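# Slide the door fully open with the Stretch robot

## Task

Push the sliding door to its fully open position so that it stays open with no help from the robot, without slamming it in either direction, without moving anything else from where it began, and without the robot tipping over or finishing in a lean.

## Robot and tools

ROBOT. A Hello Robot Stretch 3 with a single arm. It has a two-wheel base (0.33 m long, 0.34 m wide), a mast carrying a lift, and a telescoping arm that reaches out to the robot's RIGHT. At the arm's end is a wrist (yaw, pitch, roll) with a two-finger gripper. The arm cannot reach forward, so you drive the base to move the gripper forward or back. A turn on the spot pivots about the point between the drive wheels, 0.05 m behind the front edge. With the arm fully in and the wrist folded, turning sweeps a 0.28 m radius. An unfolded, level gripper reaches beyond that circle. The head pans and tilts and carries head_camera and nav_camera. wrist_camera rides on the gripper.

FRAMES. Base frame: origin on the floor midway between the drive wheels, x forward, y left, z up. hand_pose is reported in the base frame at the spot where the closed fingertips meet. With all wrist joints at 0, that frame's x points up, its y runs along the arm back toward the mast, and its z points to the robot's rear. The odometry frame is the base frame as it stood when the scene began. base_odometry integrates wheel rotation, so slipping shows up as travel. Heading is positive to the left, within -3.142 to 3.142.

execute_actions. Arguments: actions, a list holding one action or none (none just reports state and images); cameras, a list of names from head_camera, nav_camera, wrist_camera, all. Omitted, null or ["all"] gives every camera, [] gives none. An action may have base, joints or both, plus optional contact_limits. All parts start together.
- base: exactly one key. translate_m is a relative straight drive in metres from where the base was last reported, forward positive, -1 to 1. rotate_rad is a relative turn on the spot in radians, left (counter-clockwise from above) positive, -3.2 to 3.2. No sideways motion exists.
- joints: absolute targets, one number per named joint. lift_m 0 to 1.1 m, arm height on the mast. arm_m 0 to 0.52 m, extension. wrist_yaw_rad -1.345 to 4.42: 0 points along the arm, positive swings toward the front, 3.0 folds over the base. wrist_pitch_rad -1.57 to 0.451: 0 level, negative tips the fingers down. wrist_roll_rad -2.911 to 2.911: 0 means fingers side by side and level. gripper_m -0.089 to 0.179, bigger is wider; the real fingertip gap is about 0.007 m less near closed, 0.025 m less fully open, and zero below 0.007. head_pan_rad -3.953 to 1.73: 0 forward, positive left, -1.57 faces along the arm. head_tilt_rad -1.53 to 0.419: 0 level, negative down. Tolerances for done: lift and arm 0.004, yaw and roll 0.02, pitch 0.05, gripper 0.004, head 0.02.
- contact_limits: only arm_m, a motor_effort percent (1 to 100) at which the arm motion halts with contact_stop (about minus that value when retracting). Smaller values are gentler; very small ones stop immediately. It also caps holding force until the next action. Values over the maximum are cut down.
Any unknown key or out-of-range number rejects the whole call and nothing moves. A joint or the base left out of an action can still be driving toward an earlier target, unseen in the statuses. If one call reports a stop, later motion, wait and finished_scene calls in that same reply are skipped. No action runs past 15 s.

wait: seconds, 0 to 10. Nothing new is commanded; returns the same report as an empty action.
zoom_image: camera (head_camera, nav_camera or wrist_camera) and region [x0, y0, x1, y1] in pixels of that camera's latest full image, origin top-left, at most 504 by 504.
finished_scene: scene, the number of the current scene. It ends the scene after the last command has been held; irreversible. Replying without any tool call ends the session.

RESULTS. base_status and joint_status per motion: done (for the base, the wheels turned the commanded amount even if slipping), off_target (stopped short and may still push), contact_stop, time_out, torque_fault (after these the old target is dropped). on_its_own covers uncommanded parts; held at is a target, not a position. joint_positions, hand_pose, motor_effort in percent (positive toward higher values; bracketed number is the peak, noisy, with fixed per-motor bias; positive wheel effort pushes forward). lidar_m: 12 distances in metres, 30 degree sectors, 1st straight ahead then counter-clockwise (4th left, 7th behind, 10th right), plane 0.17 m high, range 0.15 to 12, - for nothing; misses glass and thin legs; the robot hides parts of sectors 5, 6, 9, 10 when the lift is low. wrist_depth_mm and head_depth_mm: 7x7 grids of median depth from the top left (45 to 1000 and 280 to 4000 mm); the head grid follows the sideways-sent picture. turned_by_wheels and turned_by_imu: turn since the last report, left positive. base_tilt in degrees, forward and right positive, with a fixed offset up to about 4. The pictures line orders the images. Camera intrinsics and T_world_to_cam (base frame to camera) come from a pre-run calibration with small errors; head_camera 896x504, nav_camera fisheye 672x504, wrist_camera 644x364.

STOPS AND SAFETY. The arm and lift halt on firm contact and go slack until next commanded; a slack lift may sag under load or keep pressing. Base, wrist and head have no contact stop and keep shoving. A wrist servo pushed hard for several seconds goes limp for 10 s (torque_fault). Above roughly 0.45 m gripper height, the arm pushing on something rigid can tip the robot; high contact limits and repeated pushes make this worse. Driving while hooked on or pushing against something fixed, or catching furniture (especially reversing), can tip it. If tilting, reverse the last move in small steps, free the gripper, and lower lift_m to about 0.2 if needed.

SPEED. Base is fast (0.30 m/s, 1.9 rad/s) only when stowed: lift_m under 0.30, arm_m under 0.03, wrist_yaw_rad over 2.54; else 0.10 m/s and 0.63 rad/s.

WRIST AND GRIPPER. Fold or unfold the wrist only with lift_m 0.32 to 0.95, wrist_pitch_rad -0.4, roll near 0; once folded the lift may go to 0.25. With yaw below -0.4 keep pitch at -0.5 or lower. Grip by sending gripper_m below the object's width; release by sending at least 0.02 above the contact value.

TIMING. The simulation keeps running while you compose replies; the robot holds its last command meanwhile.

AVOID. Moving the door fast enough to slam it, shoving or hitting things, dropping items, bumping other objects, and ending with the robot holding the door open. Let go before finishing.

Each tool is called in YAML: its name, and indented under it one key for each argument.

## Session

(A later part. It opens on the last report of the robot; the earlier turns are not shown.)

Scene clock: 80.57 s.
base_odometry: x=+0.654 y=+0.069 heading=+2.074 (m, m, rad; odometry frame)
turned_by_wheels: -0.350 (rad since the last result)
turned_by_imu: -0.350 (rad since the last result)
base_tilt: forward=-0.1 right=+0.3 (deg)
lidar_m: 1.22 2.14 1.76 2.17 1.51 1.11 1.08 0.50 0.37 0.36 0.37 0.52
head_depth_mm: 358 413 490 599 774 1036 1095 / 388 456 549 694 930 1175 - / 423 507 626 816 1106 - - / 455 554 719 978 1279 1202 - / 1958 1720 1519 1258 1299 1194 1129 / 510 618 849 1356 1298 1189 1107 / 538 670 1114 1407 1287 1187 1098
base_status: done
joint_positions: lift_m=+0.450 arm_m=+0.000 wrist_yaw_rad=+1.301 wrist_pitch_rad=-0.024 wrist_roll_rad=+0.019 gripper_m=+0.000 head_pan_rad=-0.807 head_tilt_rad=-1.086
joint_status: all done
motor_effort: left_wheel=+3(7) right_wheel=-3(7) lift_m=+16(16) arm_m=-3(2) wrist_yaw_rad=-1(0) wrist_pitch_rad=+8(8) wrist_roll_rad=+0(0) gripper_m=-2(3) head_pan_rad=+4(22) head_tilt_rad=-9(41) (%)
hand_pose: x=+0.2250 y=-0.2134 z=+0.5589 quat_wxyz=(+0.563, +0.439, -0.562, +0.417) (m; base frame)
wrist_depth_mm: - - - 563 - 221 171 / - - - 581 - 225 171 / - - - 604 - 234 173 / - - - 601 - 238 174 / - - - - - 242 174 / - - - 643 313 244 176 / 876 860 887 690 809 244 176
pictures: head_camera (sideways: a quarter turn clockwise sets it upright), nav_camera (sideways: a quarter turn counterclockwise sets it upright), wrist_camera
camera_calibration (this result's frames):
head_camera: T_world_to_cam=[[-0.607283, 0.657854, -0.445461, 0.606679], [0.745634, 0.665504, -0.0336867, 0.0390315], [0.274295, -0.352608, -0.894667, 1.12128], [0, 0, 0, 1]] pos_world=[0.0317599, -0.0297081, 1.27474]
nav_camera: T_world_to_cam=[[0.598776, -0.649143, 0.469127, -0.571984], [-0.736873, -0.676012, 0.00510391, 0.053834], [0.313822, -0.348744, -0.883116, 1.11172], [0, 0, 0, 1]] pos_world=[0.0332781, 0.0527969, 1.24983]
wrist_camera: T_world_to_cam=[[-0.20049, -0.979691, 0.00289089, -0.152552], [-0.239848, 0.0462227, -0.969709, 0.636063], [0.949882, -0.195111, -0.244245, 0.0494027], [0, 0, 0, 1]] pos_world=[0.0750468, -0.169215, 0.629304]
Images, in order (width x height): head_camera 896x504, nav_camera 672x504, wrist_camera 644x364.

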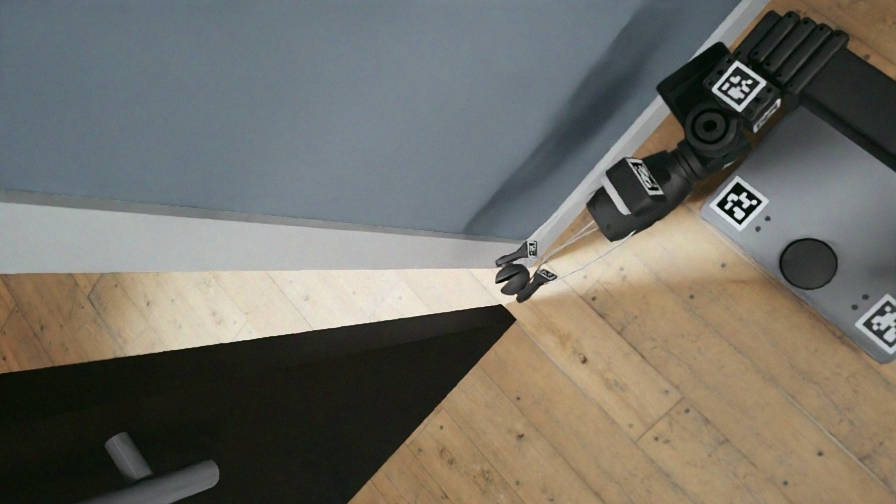

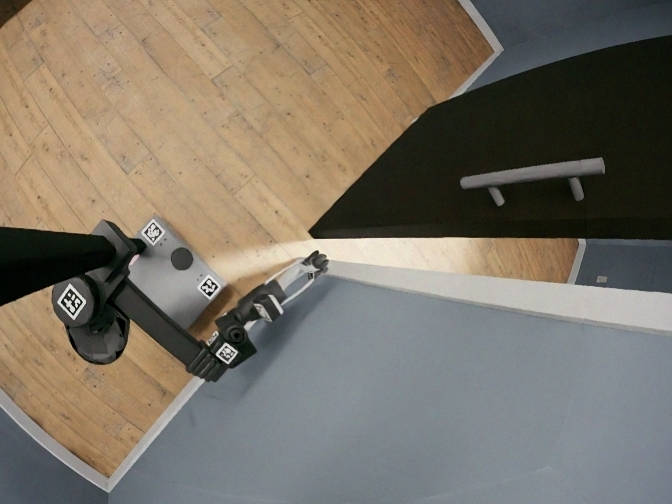

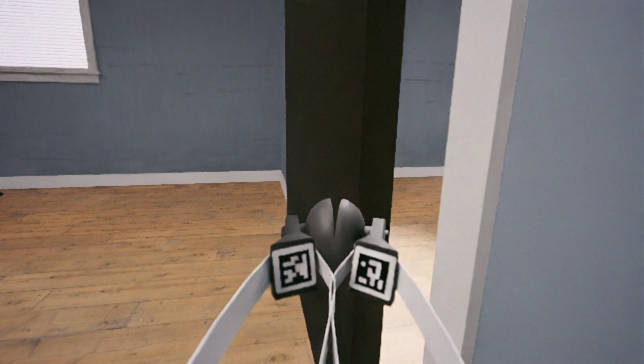

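execute_actions:
  actions:
    - {"base":{"rotate_rad":-0.5},"joints":{"wrist_yaw_rad":2.0}}
  cameras: []

execute_actions:
  actions:
    - {"base":{"translate_m":0.17}}
  cameras: []

execute_actions:
  actions:
    - {"base":{"rotate_rad":0.5}}
  cameras: []

execute_actions:
  actions:
    - {"joints":{"wrist_yaw_rad":1.25,"arm_m":0.02}}
  cameras: ["wrist_camera","head_camera"]

Scene clock: 91.13 s.
base_odometry: x=+0.654 y=+0.069 heading=+1.574 (m, m, rad; odometry frame)
turned_by_wheels: -0.500 (rad since the last result)
turned_by_imu: -0.501 (rad since the last result)
base_tilt: forward=-0.1 right=+0.3 (deg)
lidar_m: 0.52 1.36 1.98 1.76 2.19 1.47 1.11 1.08 0.49 0.37 0.36 0.37
head_depth_mm: 317 380 473 627 924 1193 1091 / 326 393 492 660 999 - - / 335 405 513 697 1095 1226 - / 344 419 536 740 1196 1182 - / 354 434 560 789 1231 1194 1130 / 365 450 588 831 1257 1192 1106 / 376 467 603 1367 1254 1192 1099
base_status: done
joint_positions: lift_m=+0.450 arm_m=+0.000 wrist_yaw_rad=+1.998 wrist_pitch_rad=-0.024 wrist_roll_rad=+0.019 gripper_m=+0.000 head_pan_rad=-0.807 head_tilt_rad=-1.086
joint_status: all done
motor_effort: left_wheel=+3(6) right_wheel=-3(8) lift_m=+15(16) arm_m=-2(2) wrist_yaw_rad=+2(1) wrist_pitch_rad=+8(8) wrist_roll_rad=+0(0) gripper_m=-3(3) head_pan_rad=+4(4) head_tilt_rad=-10(9) (%)
hand_pose: x=+0.2112 y=-0.0393 z=+0.5589 quat_wxyz=(+0.386, +0.605, -0.379, +0.585) (m; base frame)
wrist_depth_mm: - - - - 573 - 248 / - - - - 573 - 258 / - - - - 565 - 262 / - - - - 567 - 260 / - - - - 485 - 261 / - - - - 475 368 259 / 860 868 870 870 635 369 257
pictures: none
No camera images: the call's "cameras" was empty. Leave "cameras" out to get every camera's image.

Scene clock: 93.80 s.
base_odometry: x=+0.653 y=+0.239 heading=+1.574 (m, m, rad; odometry frame)
turned_by_wheels: +0.000 (rad since the last result)
turned_by_imu: +0.000 (rad since the last result)
base_tilt: forward=-0.2 right=+0.3 (deg)
lidar_m: 0.35 1.00 2.62 1.83 1.81 1.68 1.27 0.94 0.38 0.29 0.28 0.29
head_depth_mm: - 298 356 471 694 1163 1097 / - 302 371 497 752 - - / - 308 386 525 819 1205 - / - 316 403 557 900 1174 - / - 327 419 578 950 1191 1128 / - 324 418 1354 1276 1196 1103 / 288 335 1527 1386 934 1184 1095
base_status: done
joint_positions: lift_m=+0.450 arm_m=+0.000 wrist_yaw_rad=+1.998 wrist_pitch_rad=-0.024 wrist_roll_rad=+0.019 gripper_m=+0.000 head_pan_rad=-0.807 head_tilt_rad=-1.086
joint_status: not commanded
motor_effort: left_wheel=+2(7) right_wheel=-2(3) lift_m=+15(15) arm_m=-2(2) wrist_yaw_rad=+1(2) wrist_pitch_rad=+8(8) wrist_roll_rad=+0(0) gripper_m=-3(3) head_pan_rad=+4(4) head_tilt_rad=-7(9) (%)
hand_pose: x=+0.2112 y=-0.0393 z=+0.5589 quat_wxyz=(+0.386, +0.605, -0.379, +0.585) (m; base frame)
wrist_depth_mm: - - - - 300 - 158 / - - - - 297 - 158 / - - - - 293 - 158 / - - - - 293 - 156 / - - - - 290 - 157 / - - - - 300 - 156 / 868 900 888 902 394 858 155
pictures: none
No camera images: the call's "cameras" was empty. Leave "cameras" out to get every camera's image.

Scene clock: 95.53 s.
base_odometry: x=+0.653 y=+0.239 heading=+2.074 (m, m, rad; odometry frame)
turned_by_wheels: +0.500 (rad since the last result)
turned_by_imu: +0.500 (rad since the last result)
base_tilt: forward=-0.1 right=+0.3 (deg)
lidar_m: 0.89 2.62 1.84 1.81 1.71 1.27 1.02 0.39 0.29 0.28 0.29 0.35
head_depth_mm: - 311 374 458 589 800 1091 / 291 329 407 528 712 - - / 1981 1686 473 606 880 1182 - / 1973 1750 1572 1409 1266 1178 - / 346 421 530 741 1251 1194 1123 / 333 428 570 989 1287 1184 1097 / 361 437 761 1371 1286 1192 1102
base_status: done
joint_positions: lift_m=+0.450 arm_m=+0.000 wrist_yaw_rad=+1.999 wrist_pitch_rad=-0.024 wrist_roll_rad=+0.019 gripper_m=+0.000 head_pan_rad=-0.807 head_tilt_rad=-1.086
joint_status: not commanded
motor_effort: left_wheel=-1(4) right_wheel=+3(8) lift_m=+15(16) arm_m=-2(2) wrist_yaw_rad=+2(2) wrist_pitch_rad=+8(8) wrist_roll_rad=+0(0) gripper_m=-3(2) head_pan_rad=+4(4) head_tilt_rad=-8(8) (%)
hand_pose: x=+0.2112 y=-0.0393 z=+0.5589 quat_wxyz=(+0.386, +0.605, -0.379, +0.585) (m; base frame)
wrist_depth_mm: - - - - - - 437 / - - - - - - 400 / - - - - - - 375 / - - - - - - 348 / - - - - - - 329 / - - - - - - 304 / 869 889 881 905 882 820 287
pictures: none
No camera images: the call's "cameras" was empty. Leave "cameras" out to get every camera's image.

Scene clock: 96.87 s.
base_odometry: x=+0.653 y=+0.239 heading=+2.074 (m, m, rad; odometry frame)
turned_by_wheels: +0.000 (rad since the last result)
turned_by_imu: +0.000 (rad since the last result)
base_tilt: forward=-0.2 right=+0.4 (deg)
lidar_m: 0.89 2.62 1.84 1.81 1.71 1.27 1.02 0.39 0.29 0.28 0.29 0.35
head_depth_mm: - 311 374 457 590 751 1092 / 292 329 407 528 709 1159 - / 1955 1688 473 607 785 1205 - / 1970 1748 1551 1431 1270 1208 - / 352 420 530 741 1246 1189 1131 / 332 429 571 992 1294 1193 1107 / 361 432 759 1366 1284 1197 1104
base_status: not commanded
joint_positions: lift_m=+0.450 arm_m=+0.020 wrist_yaw_rad=+1.252 wrist_pitch_rad=-0.024 wrist_roll_rad=+0.019 gripper_m=+0.000 head_pan_rad=-0.807 head_tilt_rad=-1.086
joint_status: all done
motor_effort: left_wheel=-2(2) right_wheel=+4(3) lift_m=+16(16) arm_m=+4(4) wrist_yaw_rad=-1(2) wrist_pitch_rad=+8(8) wrist_roll_rad=+0(0) gripper_m=-2(3) head_pan_rad=+5(3) head_tilt_rad=-8(8) (%)
hand_pose: x=+0.2213 y=-0.2449 z=+0.5589 quat_wxyz=(+0.573, +0.425, -0.573, +0.403) (m; base frame)
wrist_depth_mm: - - - 192 - 82 66 / - - - 200 - 83 68 / - - - 209 - 83 70 / - - - 216 - 84 72 / - - - - 123 85 74 / - - - 240 116 86 75 / 856 871 865 246 800 86 75
pictures: head_camera (sideways: a quarter turn clockwise sets it upright), wrist_camera
camera_calibration (this result's frames):
head_camera: T_world_to_cam=[[-0.607508, 0.657798, -0.445237, 0.606388], [0.745479, 0.665677, -0.0336955, 0.0390439], [0.274219, -0.352385, -0.894779, 1.12143], [0, 0, 0, 1]] pos_world=[0.0317618, -0.0296974, 1.27473]
wrist_camera: T_world_to_cam=[[-0.248846, -0.968539, 0.00289099, -0.17068], [-0.23726, 0.0580645, -0.969709, 0.638961], [0.939033, -0.241994, -0.244244, 0.0376829], [0, 0, 0, 1]] pos_world=[0.0737411, -0.193292, 0.629304]
Images, in order (width x height): head_camera 896x504, wrist_camera 644x364.

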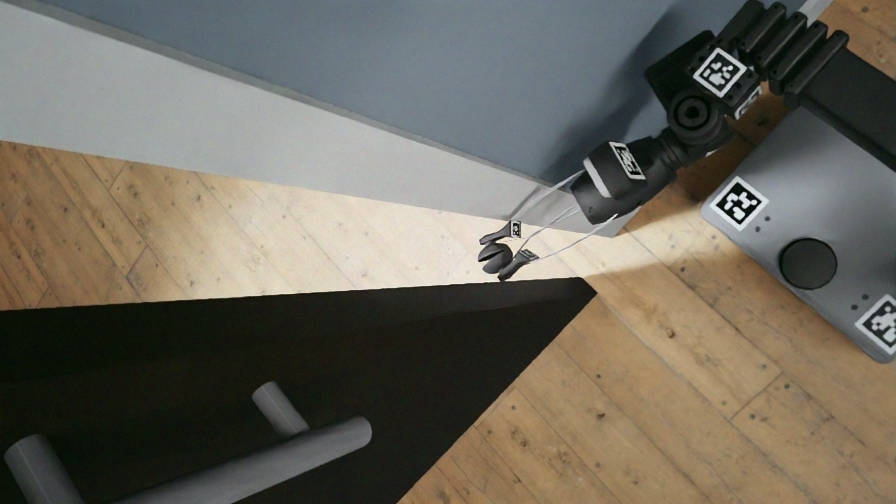

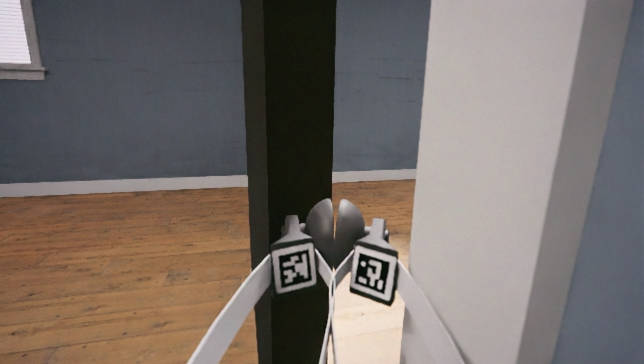

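execute_actions:
  actions:
    - {"base":{"translate_m":0.2},"joints":{"wrist_yaw_rad":1.35}}
  cameras: ["wrist_camera","head_camera"]

Scene clock: 103.33 s.
base_odometry: x=+0.556 y=+0.415 heading=+2.074 (m, m, rad; odometry frame)
turned_by_wheels: +0.000 (rad since the last result)
turned_by_imu: -0.108 (rad since the last result)
base_tilt: forward=-0.1 right=+0.3 (deg)
lidar_m: 0.60 2.40 1.74 1.80 2.21 1.51 1.41 0.42 0.29 0.26 2.55 0.31
head_depth_mm: 1991 1745 1560 1416 553 757 1090 / 1989 1754 1561 1422 837 - - / 1969 1747 1552 1418 1319 1202 - / 1966 1739 1566 1410 1290 1214 - / 1921 1644 499 657 1120 1195 1124 / 297 350 466 747 1269 1187 1104 / 308 394 461 1030 1285 1184 1098
base_status: done
joint_positions: lift_m=+0.450 arm_m=+0.020 wrist_yaw_rad=+1.352 wrist_pitch_rad=-0.025 wrist_roll_rad=+0.019 gripper_m=+0.000 head_pan_rad=-0.806 head_tilt_rad=-1.088
joint_status: all done
motor_effort: left_wheel=+2(14) right_wheel=-1(41) lift_m=+15(16) arm_m=+3(4) wrist_yaw_rad=-1(47) wrist_pitch_rad=+8(10) wrist_roll_rad=+0(0) gripper_m=-2(9) head_pan_rad=+2(3) head_tilt_rad=-7(10) (%)
hand_pose: x=+0.2281 y=-0.2203 z=+0.5586 quat_wxyz=(+0.552, +0.453, -0.551, +0.431) (m; base frame)
wrist_depth_mm: - - - 170 - - - / - - - 177 - - - / - - - 184 - - - / - - - 191 - - - / - - - - - - - / - - - 211 - - - / 863 864 795 217 862 878 917
pictures: head_camera (sideways: a quarter turn clockwise sets it upright), wrist_camera
camera_calibration (this result's frames):
head_camera: T_world_to_cam=[[-0.608548, 0.657924, -0.443627, 0.604298], [0.744943, 0.666273, -0.0337584, 0.0391289], [0.273367, -0.351021, -0.895575, 1.12247], [0, 0, 0, 1]] pos_world=[0.03175, -0.0296432, 1.27466]
wrist_camera: T_world_to_cam=[[-0.150841, -0.988554, 0.00281725, -0.171907], [-0.242918, 0.0343034, -0.96944, 0.634765], [0.958247, -0.146915, -0.245312, 0.0543616], [0, 0, 0, 1]] pos_world=[0.0761736, -0.183727, 0.629187]
Images, in order (width x height): head_camera 896x504, wrist_camera 644x364.

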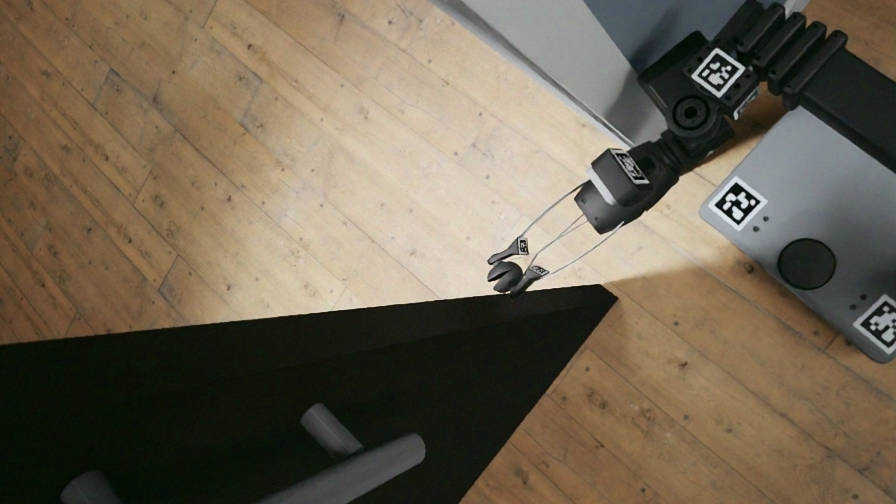

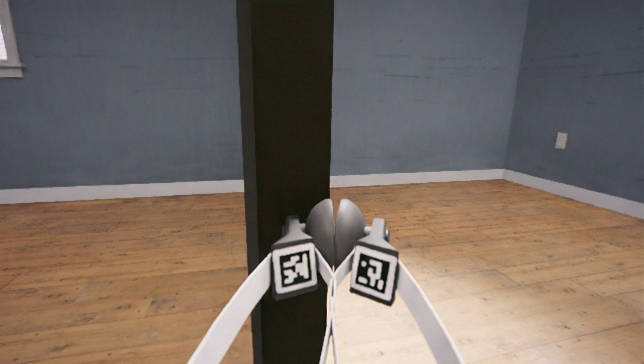

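execute_actions:
  actions:
    - {"base":{"translate_m":-0.015},"joints":{"wrist_yaw_rad":1.47}}
  cameras: []

execute_actions:
  actions:
    - {"base":{"translate_m":0.17}}
  cameras: ["wrist_camera","head_camera"]

Scene clock: 109.03 s.
base_odometry: x=+0.564 y=+0.401 heading=+2.074 (m, m, rad; odometry frame)
turned_by_wheels: +0.000 (rad since the last result)
turned_by_imu: -0.001 (rad since the last result)
base_tilt: forward=-0.1 right=+0.3 (deg)
lidar_m: 0.60 2.41 1.75 1.80 2.18 1.49 1.40 0.42 0.29 0.26 2.56 0.33
head_depth_mm: 1971 1751 1576 1394 560 751 1089 / 1977 1743 1561 1423 741 - - / 1968 1743 1565 1422 1310 1192 - / 1977 1730 1559 1406 1299 1201 - / 1953 1700 1488 732 1198 1192 1132 / 306 365 476 753 1274 1189 1100 / 309 398 474 1040 1286 1187 1105
base_status: done
joint_positions: lift_m=+0.450 arm_m=+0.020 wrist_yaw_rad=+1.468 wrist_pitch_rad=-0.025 wrist_roll_rad=+0.019 gripper_m=+0.000 head_pan_rad=-0.806 head_tilt_rad=-1.088
joint_status: all done
motor_effort: left_wheel=+2(3) right_wheel=-1(6) lift_m=+15(15) arm_m=+3(3) wrist_yaw_rad=+2(0) wrist_pitch_rad=+9(8) wrist_roll_rad=+0(0) gripper_m=-2(3) head_pan_rad=+3(3) head_tilt_rad=-7(8) (%)
hand_pose: x=+0.2329 y=-0.1910 z=+0.5587 quat_wxyz=(+0.526, +0.484, -0.524, +0.463) (m; base frame)
wrist_depth_mm: - - - 181 - - - / - - - 189 - - - / - - - 196 - - - / - - - 205 - - - / - - - - - - - / - - - 222 - - - / 850 857 886 237 898 901 901
pictures: none
No camera images: the call's "cameras" was empty. Leave "cameras" out to get every camera's image.

Scene clock: 112.57 s.
base_odometry: x=+0.482 y=+0.550 heading=+2.074 (m, m, rad; odometry frame)
turned_by_wheels: +0.000 (rad since the last result)
turned_by_imu: -0.095 (rad since the last result)
base_tilt: forward=-0.1 right=+0.3 (deg)
lidar_m: 0.43 2.23 1.69 1.73 2.20 1.72 1.56 0.44 0.27 0.30 2.49 0.29
head_depth_mm: 1971 1752 1574 1432 1303 723 1083 / 1986 1732 1576 1419 1306 - - / 1965 1730 1565 1419 1313 1194 - / 1944 1732 1555 1404 1297 1199 - / 1965 1727 1551 1397 1066 1192 1129 / 1960 1653 416 553 1188 1189 1103 / - 309 414 627 1268 1188 1098
base_status: done
joint_positions: lift_m=+0.450 arm_m=+0.020 wrist_yaw_rad=+1.472 wrist_pitch_rad=-0.025 wrist_roll_rad=+0.019 gripper_m=+0.000 head_pan_rad=-0.806 head_tilt_rad=-1.089
joint_status: not commanded
motor_effort: left_wheel=+2(16) right_wheel=+0(36) lift_m=+16(17) arm_m=+3(3) wrist_yaw_rad=-1(48) wrist_pitch_rad=+8(10) wrist_roll_rad=+0(0) gripper_m=-3(9) head_pan_rad=+3(3) head_tilt_rad=-6(8) (%)
hand_pose: x=+0.2329 y=-0.1901 z=+0.5586 quat_wxyz=(+0.526, +0.485, -0.523, +0.464) (m; base frame)
wrist_depth_mm: - - 165 707 - - - / - - - 724 - - - / - - - 785 - - - / - - - 804 - - - / - - - - - - - / - - - 906 - - - / 872 859 802 821 907 921 907
pictures: head_camera (sideways: a quarter turn clockwise sets it upright), wrist_camera
camera_calibration (this result's frames):
head_camera: T_world_to_cam=[[-0.608935, 0.657865, -0.443184, 0.603722], [0.744693, 0.666552, -0.0337757, 0.039153], [0.273185, -0.350603, -0.895794, 1.12275], [0, 0, 0, 1]] pos_world=[0.0317513, -0.0296242, 1.27464]
wrist_camera: T_world_to_cam=[[-0.0315098, -0.999499, 0.00281649, -0.171186], [-0.24529, 0.00500114, -0.969437, 0.629879], [0.968938, -0.0312377, -0.245325, 0.073645], [0, 0, 0, 1]] pos_world=[0.0777515, -0.17195, 0.629177]
Images, in order (width x height): head_camera 896x504, wrist_camera 644x364.

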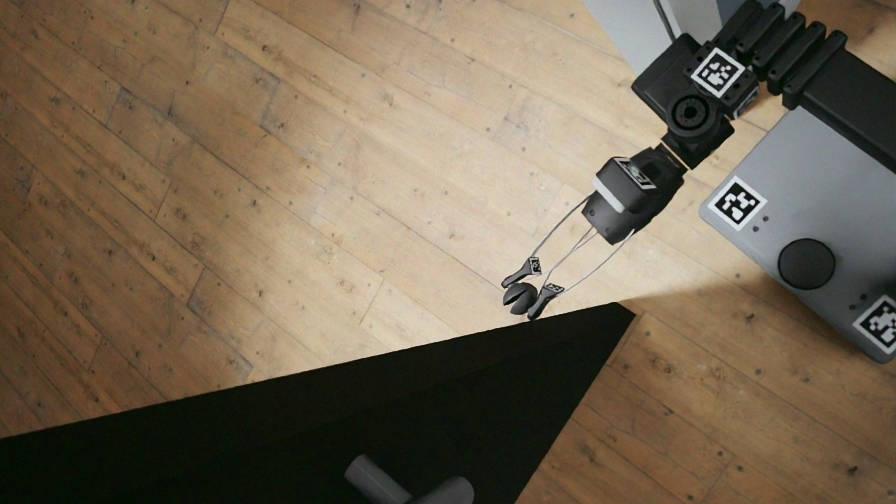

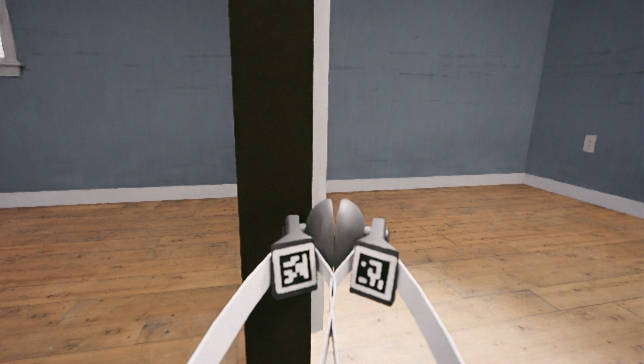

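execute_actions:
  actions:
    - {"base":{"translate_m":-0.015},"joints":{"wrist_yaw_rad":1.62,"arm_m":0}}
  cameras: []

execute_actions:
  actions:
    - {"base":{"translate_m":0.17}}
  cameras: ["wrist_camera","head_camera"]

Scene clock: 116.93 s.
base_odometry: x=+0.489 y=+0.537 heading=+2.074 (m, m, rad; odometry frame)
turned_by_wheels: +0.000 (rad since the last result)
turned_by_imu: -0.001 (rad since the last result)
base_tilt: forward=-0.1 right=+0.3 (deg)
lidar_m: 0.43 2.23 1.70 1.74 2.20 1.71 1.54 0.44 0.27 0.28 2.50 0.30
head_depth_mm: 1967 1742 1575 1428 1304 766 1091 / 1953 1758 1568 1425 1307 - - / 1980 1740 1565 1417 1296 - - / 1963 1737 1553 1421 1304 1191 - / 1960 1750 1555 1408 1258 1192 1129 / 1947 1687 456 585 1198 1188 1099 / 297 324 421 676 1278 1183 1102
base_status: done
joint_positions: lift_m=+0.450 arm_m=+0.000 wrist_yaw_rad=+1.618 wrist_pitch_rad=-0.025 wrist_roll_rad=+0.019 gripper_m=+0.000 head_pan_rad=-0.806 head_tilt_rad=-1.089
joint_status: all done
motor_effort: left_wheel=+1(2) right_wheel=-1(7) lift_m=+16(16) arm_m=-3(3) wrist_yaw_rad=+1(3) wrist_pitch_rad=+8(9) wrist_roll_rad=+0(0) gripper_m=-3(2) head_pan_rad=+3(3) head_tilt_rad=-8(7) (%)
hand_pose: x=+0.2339 y=-0.1332 z=+0.5587 quat_wxyz=(+0.490, +0.522, -0.486, +0.501) (m; base frame)
wrist_depth_mm: - - - 343 180 - - / - - - 344 186 - - / - - - 345 195 - - / - - - 349 - - - / - - - - - - - / - - - 357 - - - / 855 863 896 360 807 882 872
pictures: none
No camera images: the call's "cameras" was empty. Leave "cameras" out to get every camera's image.

Scene clock: 119.67 s.
base_odometry: x=+0.407 y=+0.686 heading=+2.075 (m, m, rad; odometry frame)
turned_by_wheels: +0.000 (rad since the last result)
turned_by_imu: -0.045 (rad since the last result)
base_tilt: forward=-0.2 right=+0.3 (deg)
lidar_m: 0.32 2.07 1.93 1.66 1.85 1.93 1.70 0.38 0.34 2.15 2.46 0.27
head_depth_mm: 1968 1752 1568 1422 1309 1215 1091 / 1978 1731 1574 1418 1298 - - / 1942 1750 1560 1418 1305 - - / 1970 1730 1564 1409 1294 1193 - / 1956 1744 1560 1416 1285 1191 1125 / 1961 1709 1551 540 829 1195 1108 / 1962 1683 350 487 1243 1184 1093
base_status: done
joint_positions: lift_m=+0.450 arm_m=+0.000 wrist_yaw_rad=+1.707 wrist_pitch_rad=-0.026 wrist_roll_rad=+0.019 gripper_m=+0.000 head_pan_rad=-0.806 head_tilt_rad=-1.089
joint_status: not commanded
on_its_own: wrist_yaw_rad is held at +1.690, not at your +1.620, by its stall guard, which is not easing now; wrist_yaw_rad is at rest, and its effort (-15) is outside its rest range (-12 to +12)
motor_effort: left_wheel=+4(12) right_wheel=+0(41) lift_m=+17(15) arm_m=+2(3) wrist_yaw_rad=-15(57) wrist_pitch_rad=+9(10) wrist_roll_rad=+0(0) gripper_m=-7(11) head_pan_rad=+3(3) head_tilt_rad=-7(7) (%)
hand_pose: x=+0.2318 y=-0.1102 z=+0.5584 quat_wxyz=(+0.468, +0.544, -0.462, +0.522) (m; base frame)
wrist_depth_mm: - - - 161 567 - - / - - - 168 578 - - / - - - 174 - - - / - - - 182 - - - / - - - - - - - / - - - 594 - - - / 901 870 859 208 794 892 883
pictures: head_camera (sideways: a quarter turn clockwise sets it upright), wrist_camera
camera_calibration (this result's frames):
head_camera: T_world_to_cam=[[-0.608935, 0.657865, -0.443184, 0.603722], [0.744693, 0.666552, -0.0337757, 0.039153], [0.273185, -0.350603, -0.895794, 1.12275], [0, 0, 0, 1]] pos_world=[0.0317513, -0.0296242, 1.27464]
wrist_camera: T_world_to_cam=[[0.202355, -0.979309, 0.00272344, -0.143365], [-0.240694, -0.05243, -0.969184, 0.621409], [0.949273, 0.195463, -0.246324, 0.107274], [0, 0, 0, 1]] pos_world=[0.0767484, -0.128786, 0.629074]
Images, in order (width x height): head_camera 896x504, wrist_camera 644x364.

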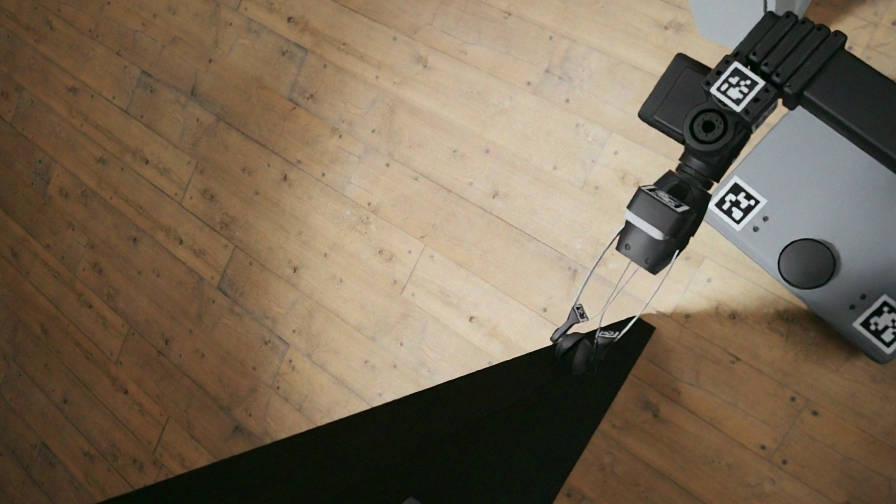

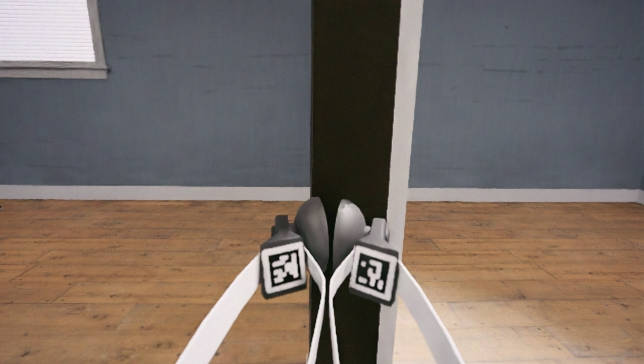

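execute_actions:
  actions:
    - {"base":{"rotate_rad":0.12},"joints":{"wrist_yaw_rad":1.55}}
  cameras: ["wrist_camera"]

execute_actions:
  actions:
    - {"base":{"translate_m":0.17}}
  cameras: ["wrist_camera","head_camera"]

Scene clock: 124.77 s.
base_odometry: x=+0.407 y=+0.686 heading=+2.195 (m, m, rad; odometry frame)
turned_by_wheels: +0.120 (rad since the last result)
turned_by_imu: +0.113 (rad since the last result)
base_tilt: forward=-0.1 right=+0.3 (deg)
lidar_m: 0.41 2.10 1.66 1.68 2.32 1.82 1.49 0.34 0.35 2.45 2.49 0.28
head_depth_mm: 1959 1754 1561 1422 1300 1214 1080 / 1965 1748 1572 1421 1301 - - / 1975 1730 1570 1426 1297 - - / 1961 1735 1560 1418 1305 1197 - / 1956 1728 1552 1415 1250 1192 1123 / 1947 1717 425 527 1148 1186 1100 / 1980 302 376 637 1268 1186 1102
base_status: done
joint_positions: lift_m=+0.450 arm_m=+0.000 wrist_yaw_rad=+1.594 wrist_pitch_rad=-0.026 wrist_roll_rad=+0.019 gripper_m=+0.000 head_pan_rad=-0.806 head_tilt_rad=-1.089
joint_status: wrist_yaw_rad off_target (ended at +1.594, target +1.550)
on_its_own: wrist_yaw_rad is at rest, and its effort (-42) is outside its rest range (-12 to +12)
motor_effort: left_wheel=+3(8) right_wheel=-6(26) lift_m=+16(16) arm_m=+2(1) wrist_yaw_rad=-42(59) wrist_pitch_rad=+9(9) wrist_roll_rad=+0(0) gripper_m=-10(14) head_pan_rad=+4(3) head_tilt_rad=-7(8) (%)
hand_pose: x=+0.2341 y=-0.1389 z=+0.5583 quat_wxyz=(+0.496, +0.517, -0.492, +0.495) (m; base frame)
wrist_depth_mm: - - - 161 550 - - / - - - 167 573 - - / - - - 175 592 - - / - - - 181 - - - / - - - - - - - / - - - 199 - - - / 848 857 874 210 818 881 894
pictures: wrist_camera
camera_calibration (this result's frames):
wrist_camera: T_world_to_cam=[[0.0911455, -0.995834, 0.00270298, -0.148119], [-0.24532, -0.0250838, -0.969118, 0.625233], [0.965148, 0.0876676, -0.246584, 0.0921507], [0, 0, 0, 1]] pos_world=[0.0779436, -0.139897, 0.629048]
Images, in order (width x height): wrist_camera 644x364.

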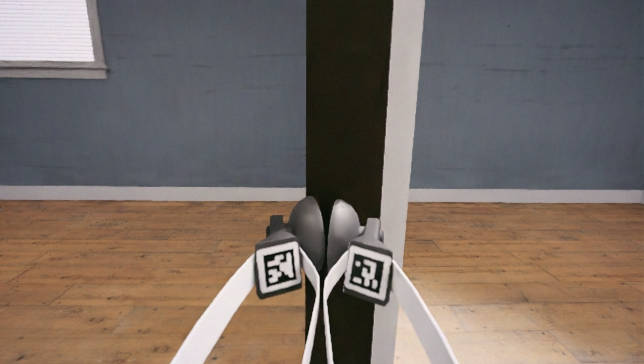

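Scene clock: 127.67 s.
base_odometry: x=+0.308 y=+0.824 heading=+2.195 (m, m, rad; odometry frame)
turned_by_wheels: +0.000 (rad since the last result)
turned_by_imu: -0.027 (rad since the last result)
base_tilt: forward=-0.1 right=+0.3 (deg)
lidar_m: 0.33 1.92 1.87 1.63 1.90 2.03 1.63 0.48 1.55 2.43 2.45 0.27
head_depth_mm: 1958 1735 1564 1418 1301 1213 1094 / 1957 1736 1574 1424 1303 - - / 1978 1733 1563 1427 1302 - - / 1971 1726 1564 1414 1311 1199 - / 1963 1737 1543 1412 1275 1196 1130 / 1956 1723 1542 541 877 1192 1101 / 1949 1686 353 492 1256 1191 1101
base_status: done
joint_positions: lift_m=+0.450 arm_m=+0.000 wrist_yaw_rad=+1.722 wrist_pitch_rad=-0.026 wrist_roll_rad=+0.019 gripper_m=+0.000 head_pan_rad=-0.806 head_tilt_rad=-1.089
joint_status: not commanded
on_its_own: wrist_yaw_rad is held at +1.696, not at your +1.550, by its stall guard, which is still easing
motor_effort: left_wheel=+5(13) right_wheel=+1(34) lift_m=+16(16) arm_m=+1(1) wrist_yaw_rad=-25(56) wrist_pitch_rad=+9(9) wrist_roll_rad=+0(0) gripper_m=-6(14) head_pan_rad=+3(4) head_tilt_rad=-7(8) (%)
hand_pose: x=+0.2313 y=-0.1064 z=+0.5584 quat_wxyz=(+0.464, +0.547, -0.458, +0.525) (m; base frame)
wrist_depth_mm: - - - 163 376 - - / - - - 169 394 - - / - - - 175 406 - - / - - - 181 430 - - / - - - - 439 - - / - - - 200 461 - - / 860 877 884 209 480 885 895
pictures: head_camera (sideways: a quarter turn clockwise sets it upright), wrist_camera
camera_calibration (this result's frames):
head_camera: T_world_to_cam=[[-0.608935, 0.657865, -0.443184, 0.603722], [0.744693, 0.666552, -0.0337757, 0.039153], [0.273185, -0.350603, -0.895794, 1.12275], [0, 0, 0, 1]] pos_world=[0.0317513, -0.0296242, 1.27464]
wrist_camera: T_world_to_cam=[[0.217151, -0.976134, 0.00264722, -0.142534], [-0.23976, -0.0559656, -0.969218, 0.620938], [0.946235, 0.209832, -0.246191, 0.10921], [0, 0, 0, 1]] pos_world=[0.0764895, -0.127296, 0.629088]
Images, in order (width x height): head_camera 896x504, wrist_camera 644x364.

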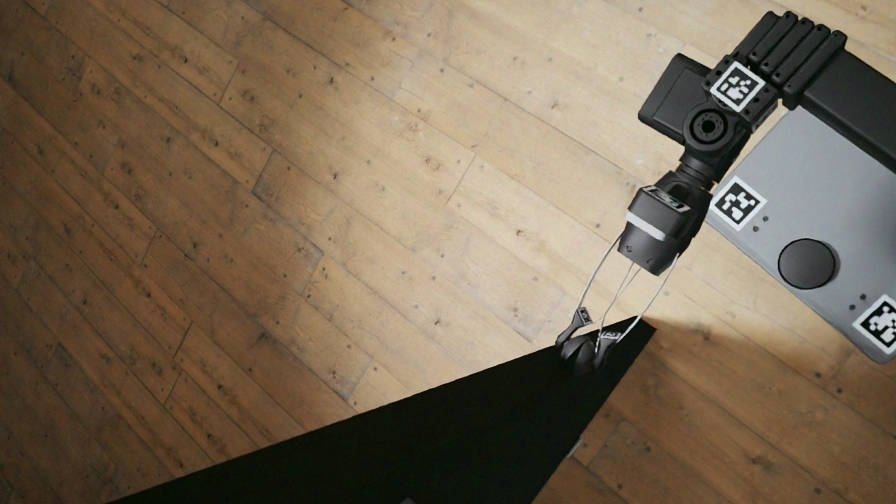

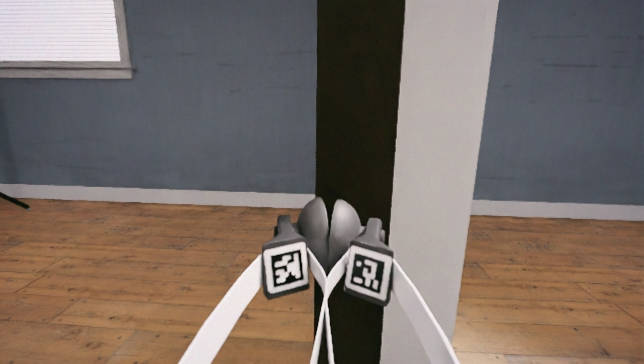

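execute_actions:
  actions:
    - {"base":{"translate_m":-0.025}}
  cameras: []

execute_actions:
  actions:
    - {"base":{"rotate_rad":0.17},"joints":{"wrist_yaw_rad":1.57,"arm_m":0.028}}
  cameras: ["wrist_camera"]

execute_actions:
  actions:
    - {"base":{"translate_m":0.22}}
  cameras: ["wrist_camera","head_camera"]

Scene clock: 131.83 s.
base_odometry: x=+0.322 y=+0.804 heading=+2.195 (m, m, rad; odometry frame)
turned_by_wheels: +0.000 (rad since the last result)
turned_by_imu: -0.001 (rad since the last result)
base_tilt: forward=-0.1 right=+0.3 (deg)
lidar_m: 0.33 1.95 1.84 1.63 1.89 1.99 1.65 0.46 0.51 2.44 2.46 0.29
head_depth_mm: 1989 1729 1568 1426 1291 1208 1098 / 1983 1761 1565 1421 1302 - - / 1993 1747 1548 1420 1296 - - / 1953 1727 1553 1412 1302 1177 - / 1956 1728 1561 1406 1306 1194 1134 / 1954 1721 1551 1374 938 1190 1099 / 1936 1727 401 515 1256 1184 1108
base_status: done
joint_positions: lift_m=+0.450 arm_m=+0.000 wrist_yaw_rad=+1.740 wrist_pitch_rad=-0.025 wrist_roll_rad=+0.019 gripper_m=+0.000 head_pan_rad=-0.806 head_tilt_rad=-1.089
joint_status: not commanded
on_its_own: wrist_yaw_rad is held at +1.739, not at your +1.550, by its stall guard, which is not easing now
motor_effort: left_wheel=+2(4) right_wheel=+0(7) lift_m=+16(16) arm_m=+1(2) wrist_yaw_rad=-1(1) wrist_pitch_rad=+8(9) wrist_roll_rad=+0(0) gripper_m=-2(3) head_pan_rad=+3(3) head_tilt_rad=-8(7) (%)
hand_pose: x=+0.2305 y=-0.1018 z=+0.5587 quat_wxyz=(+0.459, +0.551, -0.453, +0.530) (m; base frame)
wrist_depth_mm: - - - - 401 - - / - - - - 413 - - / - - - - 430 - - / - - - - 442 - - / - - - - 461 - - / - - - - 491 - - / 856 855 869 802 507 884 912
pictures: none
No camera images: the call's "cameras" was empty. Leave "cameras" out to get every camera's image.

Scene clock: 133.00 s.
base_odometry: x=+0.322 y=+0.804 heading=+2.365 (m, m, rad; odometry frame)
turned_by_wheels: +0.170 (rad since the last result)
turned_by_imu: +0.170 (rad since the last result)
base_tilt: forward=-0.1 right=+0.3 (deg)
lidar_m: 0.57 2.02 1.63 1.75 2.42 1.89 0.69 0.45 2.19 2.43 2.55 0.29
head_depth_mm: 1981 1754 1582 1415 1301 1219 1085 / 1959 1753 1575 1423 1305 1172 - / 1978 1747 1553 1413 1319 1199 - / 1940 1743 1563 1412 1290 1203 - / 1943 1726 1556 1379 1037 1193 1125 / 1953 341 406 574 1260 1192 1099 / - 310 448 835 1293 1192 1098
base_status: done
joint_positions: lift_m=+0.450 arm_m=+0.028 wrist_yaw_rad=+1.573 wrist_pitch_rad=-0.024 wrist_roll_rad=+0.019 gripper_m=+0.000 head_pan_rad=-0.806 head_tilt_rad=-1.089
joint_status: all done
motor_effort: left_wheel=-1(5) right_wheel=+7(8) lift_m=+15(16) arm_m=+4(3) wrist_yaw_rad=-2(1) wrist_pitch_rad=+9(9) wrist_roll_rad=+0(0) gripper_m=-4(4) head_pan_rad=+3(3) head_tilt_rad=-7(7) (%)
hand_pose: x=+0.2342 y=-0.1721 z=+0.5587 quat_wxyz=(+0.501, +0.511, -0.498, +0.490) (m; base frame)
wrist_depth_mm: - - - 161 380 - - / - - - 168 393 - - / - - - 174 407 - - / - - - 180 423 - - / - - - - 441 - - / - - - 199 468 - - / 870 873 857 208 486 900 929
pictures: wrist_camera
camera_calibration (this result's frames):
wrist_camera: T_world_to_cam=[[0.0695645, -0.997574, 0.00273604, -0.176501], [-0.244182, -0.0196868, -0.96953, 0.625736], [0.967231, 0.0667768, -0.244959, 0.0900621], [0, 0, 0, 1]] pos_world=[0.0779606, -0.169768, 0.629214]
Images, in order (width x height): wrist_camera 644x364.

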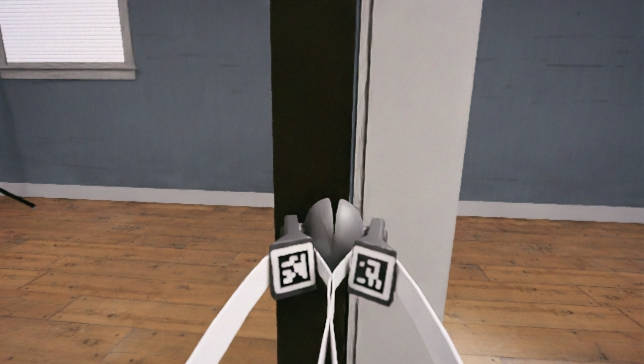

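Scene clock: 136.27 s.
base_odometry: x=+0.165 y=+0.958 heading=+2.365 (m, m, rad; odometry frame)
turned_by_wheels: +0.000 (rad since the last result)
turned_by_imu: -0.010 (rad since the last result)
base_tilt: forward=-0.1 right=+0.3 (deg)
lidar_m: 0.57 1.78 1.68 1.57 2.43 2.12 0.68 0.66 2.32 2.43 0.40 0.29
head_depth_mm: 1968 1754 1580 1417 1307 1226 1089 / 1987 1750 1568 1420 1304 1165 - / 1978 1753 1560 1421 1317 1188 - / 394 490 654 948 1285 1205 - / 349 420 519 657 1047 1198 1126 / 314 343 409 581 1265 1194 1101 / - 312 451 827 1287 1187 1103
base_status: done
joint_positions: lift_m=+0.450 arm_m=+0.028 wrist_yaw_rad=+1.572 wrist_pitch_rad=-0.025 wrist_roll_rad=+0.019 gripper_m=+0.000 head_pan_rad=-0.806 head_tilt_rad=-1.089
joint_status: not commanded
motor_effort: left_wheel=+0(6) right_wheel=+1(37) lift_m=+15(16) arm_m=+4(4) wrist_yaw_rad=-1(9) wrist_pitch_rad=+8(9) wrist_roll_rad=+0(0) gripper_m=-3(3) head_pan_rad=+3(3) head_tilt_rad=-7(6) (%)
hand_pose: x=+0.2342 y=-0.1724 z=+0.5587 quat_wxyz=(+0.502, +0.511, -0.498, +0.489) (m; base frame)
wrist_depth_mm: - - - 163 183 179 178 / - - - 169 189 185 186 / - - - 176 197 192 196 / - - - 183 204 200 - / - - - - 212 207 - / - - - 203 220 216 - / 857 873 879 210 234 227 895
pictures: head_camera (sideways: a quarter turn clockwise sets it upright), wrist_camera
camera_calibration (this result's frames):
head_camera: T_world_to_cam=[[-0.608935, 0.657865, -0.443184, 0.603722], [0.744693, 0.666552, -0.0337757, 0.039153], [0.273185, -0.350603, -0.895794, 1.12275], [0, 0, 0, 1]] pos_world=[0.0317513, -0.0296242, 1.27464]
wrist_camera: T_world_to_cam=[[0.068581, -0.997642, 0.00273088, -0.176554], [-0.244287, -0.0194469, -0.969508, 0.625762], [0.967275, 0.0658227, -0.245045, 0.0899507], [0, 0, 0, 1]] pos_world=[0.0779669, -0.169889, 0.629205]
Images, in order (width x height): head_camera 896x504, wrist_camera 644x364.

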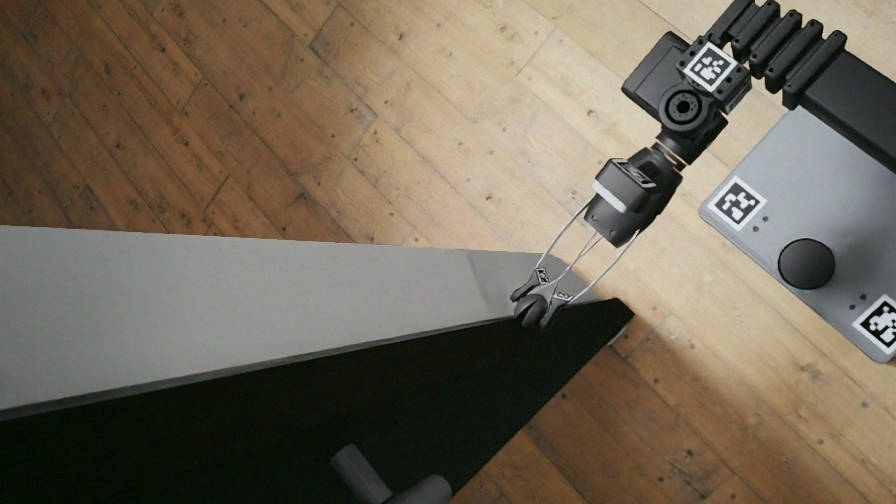

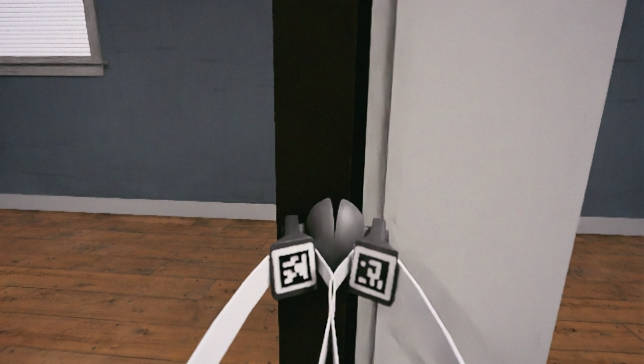

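execute_actions:
  actions:
    - {"base":{"translate_m":0.03}}
  cameras: ["head_camera"]

execute_actions:
  actions:
    - {"base":{"translate_m":-0.02}}
  cameras: ["wrist_camera"]

Scene clock: 140.70 s.
base_odometry: x=+0.144 y=+0.979 heading=+2.365 (m, m, rad; odometry frame)
turned_by_wheels: +0.000 (rad since the last result)
turned_by_imu: -0.017 (rad since the last result)
base_tilt: forward=-0.2 right=+0.3 (deg)
lidar_m: 0.53 1.75 1.73 1.57 1.93 2.15 0.72 0.69 2.33 2.44 0.36 0.29
head_depth_mm: 1988 1748 1565 1430 1303 1224 1092 / 1966 1732 1559 1419 1297 1164 - / 1909 1742 1560 1419 1304 1199 - / 357 438 566 811 1261 1198 - / 317 379 472 621 1028 1198 1134 / 297 335 405 567 1251 1190 1100 / - 308 436 775 1285 1195 1102
base_status: done
joint_positions: lift_m=+0.450 arm_m=+0.028 wrist_yaw_rad=+1.572 wrist_pitch_rad=-0.025 wrist_roll_rad=+0.019 gripper_m=+0.000 head_pan_rad=-0.806 head_tilt_rad=-1.089
joint_status: not commanded
motor_effort: left_wheel=+1(9) right_wheel=+0(39) lift_m=+16(16) arm_m=+4(4) wrist_yaw_rad=-1(11) wrist_pitch_rad=+8(9) wrist_roll_rad=+0(0) gripper_m=-3(3) head_pan_rad=+3(4) head_tilt_rad=-7(7) (%)
hand_pose: x=+0.2342 y=-0.1724 z=+0.5587 quat_wxyz=(+0.502, +0.511, -0.498, +0.489) (m; base frame)
wrist_depth_mm: - - - 163 162 158 156 / - - - 170 168 164 162 / - - - 177 173 170 170 / - - - 184 180 177 177 / - - - - 188 184 189 / - - - 201 195 191 - / 848 870 885 209 204 201 851
pictures: head_camera (sideways: a quarter turn clockwise sets it upright)
camera_calibration (this result's frames):
head_camera: T_world_to_cam=[[-0.608935, 0.657865, -0.443184, 0.603722], [0.744693, 0.666552, -0.0337757, 0.039153], [0.273185, -0.350603, -0.895794, 1.12275], [0, 0, 0, 1]] pos_world=[0.0317513, -0.0296243, 1.27464]
Images, in order (width x height): head_camera 896x504.

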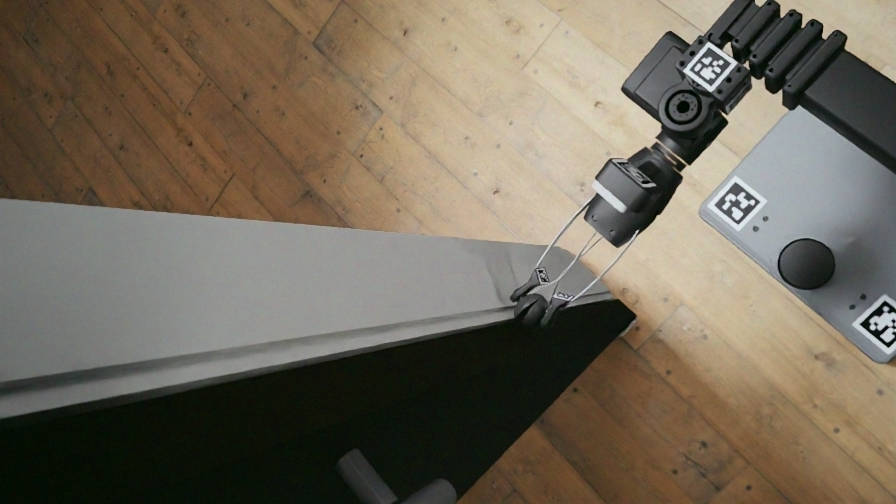

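Scene clock: 142.10 s.
base_odometry: x=+0.158 y=+0.965 heading=+2.365 (m, m, rad; odometry frame)
turned_by_wheels: +0.000 (rad since the last result)
turned_by_imu: +0.000 (rad since the last result)
base_tilt: forward=-0.1 right=+0.3 (deg)
lidar_m: 0.54 1.77 1.72 1.57 1.93 2.13 0.72 0.67 2.32 2.44 0.39 0.31
head_depth_mm: 1981 1748 1570 1420 1298 1223 1091 / 1987 1745 1561 1432 1298 1179 - / 1966 1745 1559 1425 1313 1198 - / 396 486 643 939 1276 1199 - / 345 413 513 678 1117 1195 1124 / 311 367 441 598 1257 1185 1111 / 290 326 438 899 1291 1192 1101
base_status: done
joint_positions: lift_m=+0.450 arm_m=+0.028 wrist_yaw_rad=+1.572 wrist_pitch_rad=-0.025 wrist_roll_rad=+0.019 gripper_m=+0.000 head_pan_rad=-0.806 head_tilt_rad=-1.089
joint_status: not commanded
motor_effort: left_wheel=+1(4) right_wheel=+0(6) lift_m=+16(16) arm_m=+4(4) wrist_yaw_rad=-1(1) wrist_pitch_rad=+8(8) wrist_roll_rad=+0(0) gripper_m=-2(3) head_pan_rad=+3(4) head_tilt_rad=-7(7) (%)
hand_pose: x=+0.2342 y=-0.1724 z=+0.5587 quat_wxyz=(+0.502, +0.511, -0.498, +0.489) (m; base frame)
wrist_depth_mm: - - - 181 180 176 176 / - - - 189 185 183 185 / - - - 196 193 190 - / - - - 204 200 197 - / - - - - 207 204 - / - - - 225 217 214 - / 871 861 876 232 229 224 902
pictures: wrist_camera
camera_calibration (this result's frames):
wrist_camera: T_world_to_cam=[[0.0684344, -0.997652, 0.00273098, -0.17658], [-0.244293, -0.0194113, -0.969507, 0.625767], [0.967284, 0.0656805, -0.245048, 0.0899295], [0, 0, 0, 1]] pos_world=[0.0779674, -0.169925, 0.629205]
Images, in order (width x height): wrist_camera 644x364.

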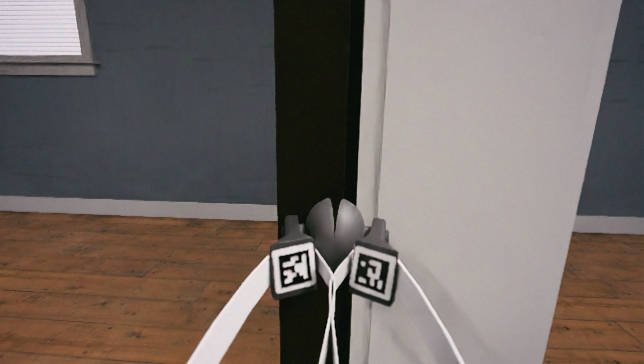

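The edge is flush with the jamb and at the floor guide, same as in scene 1.

finished_scene:
  scene: 2

The scene is finished: the task was done.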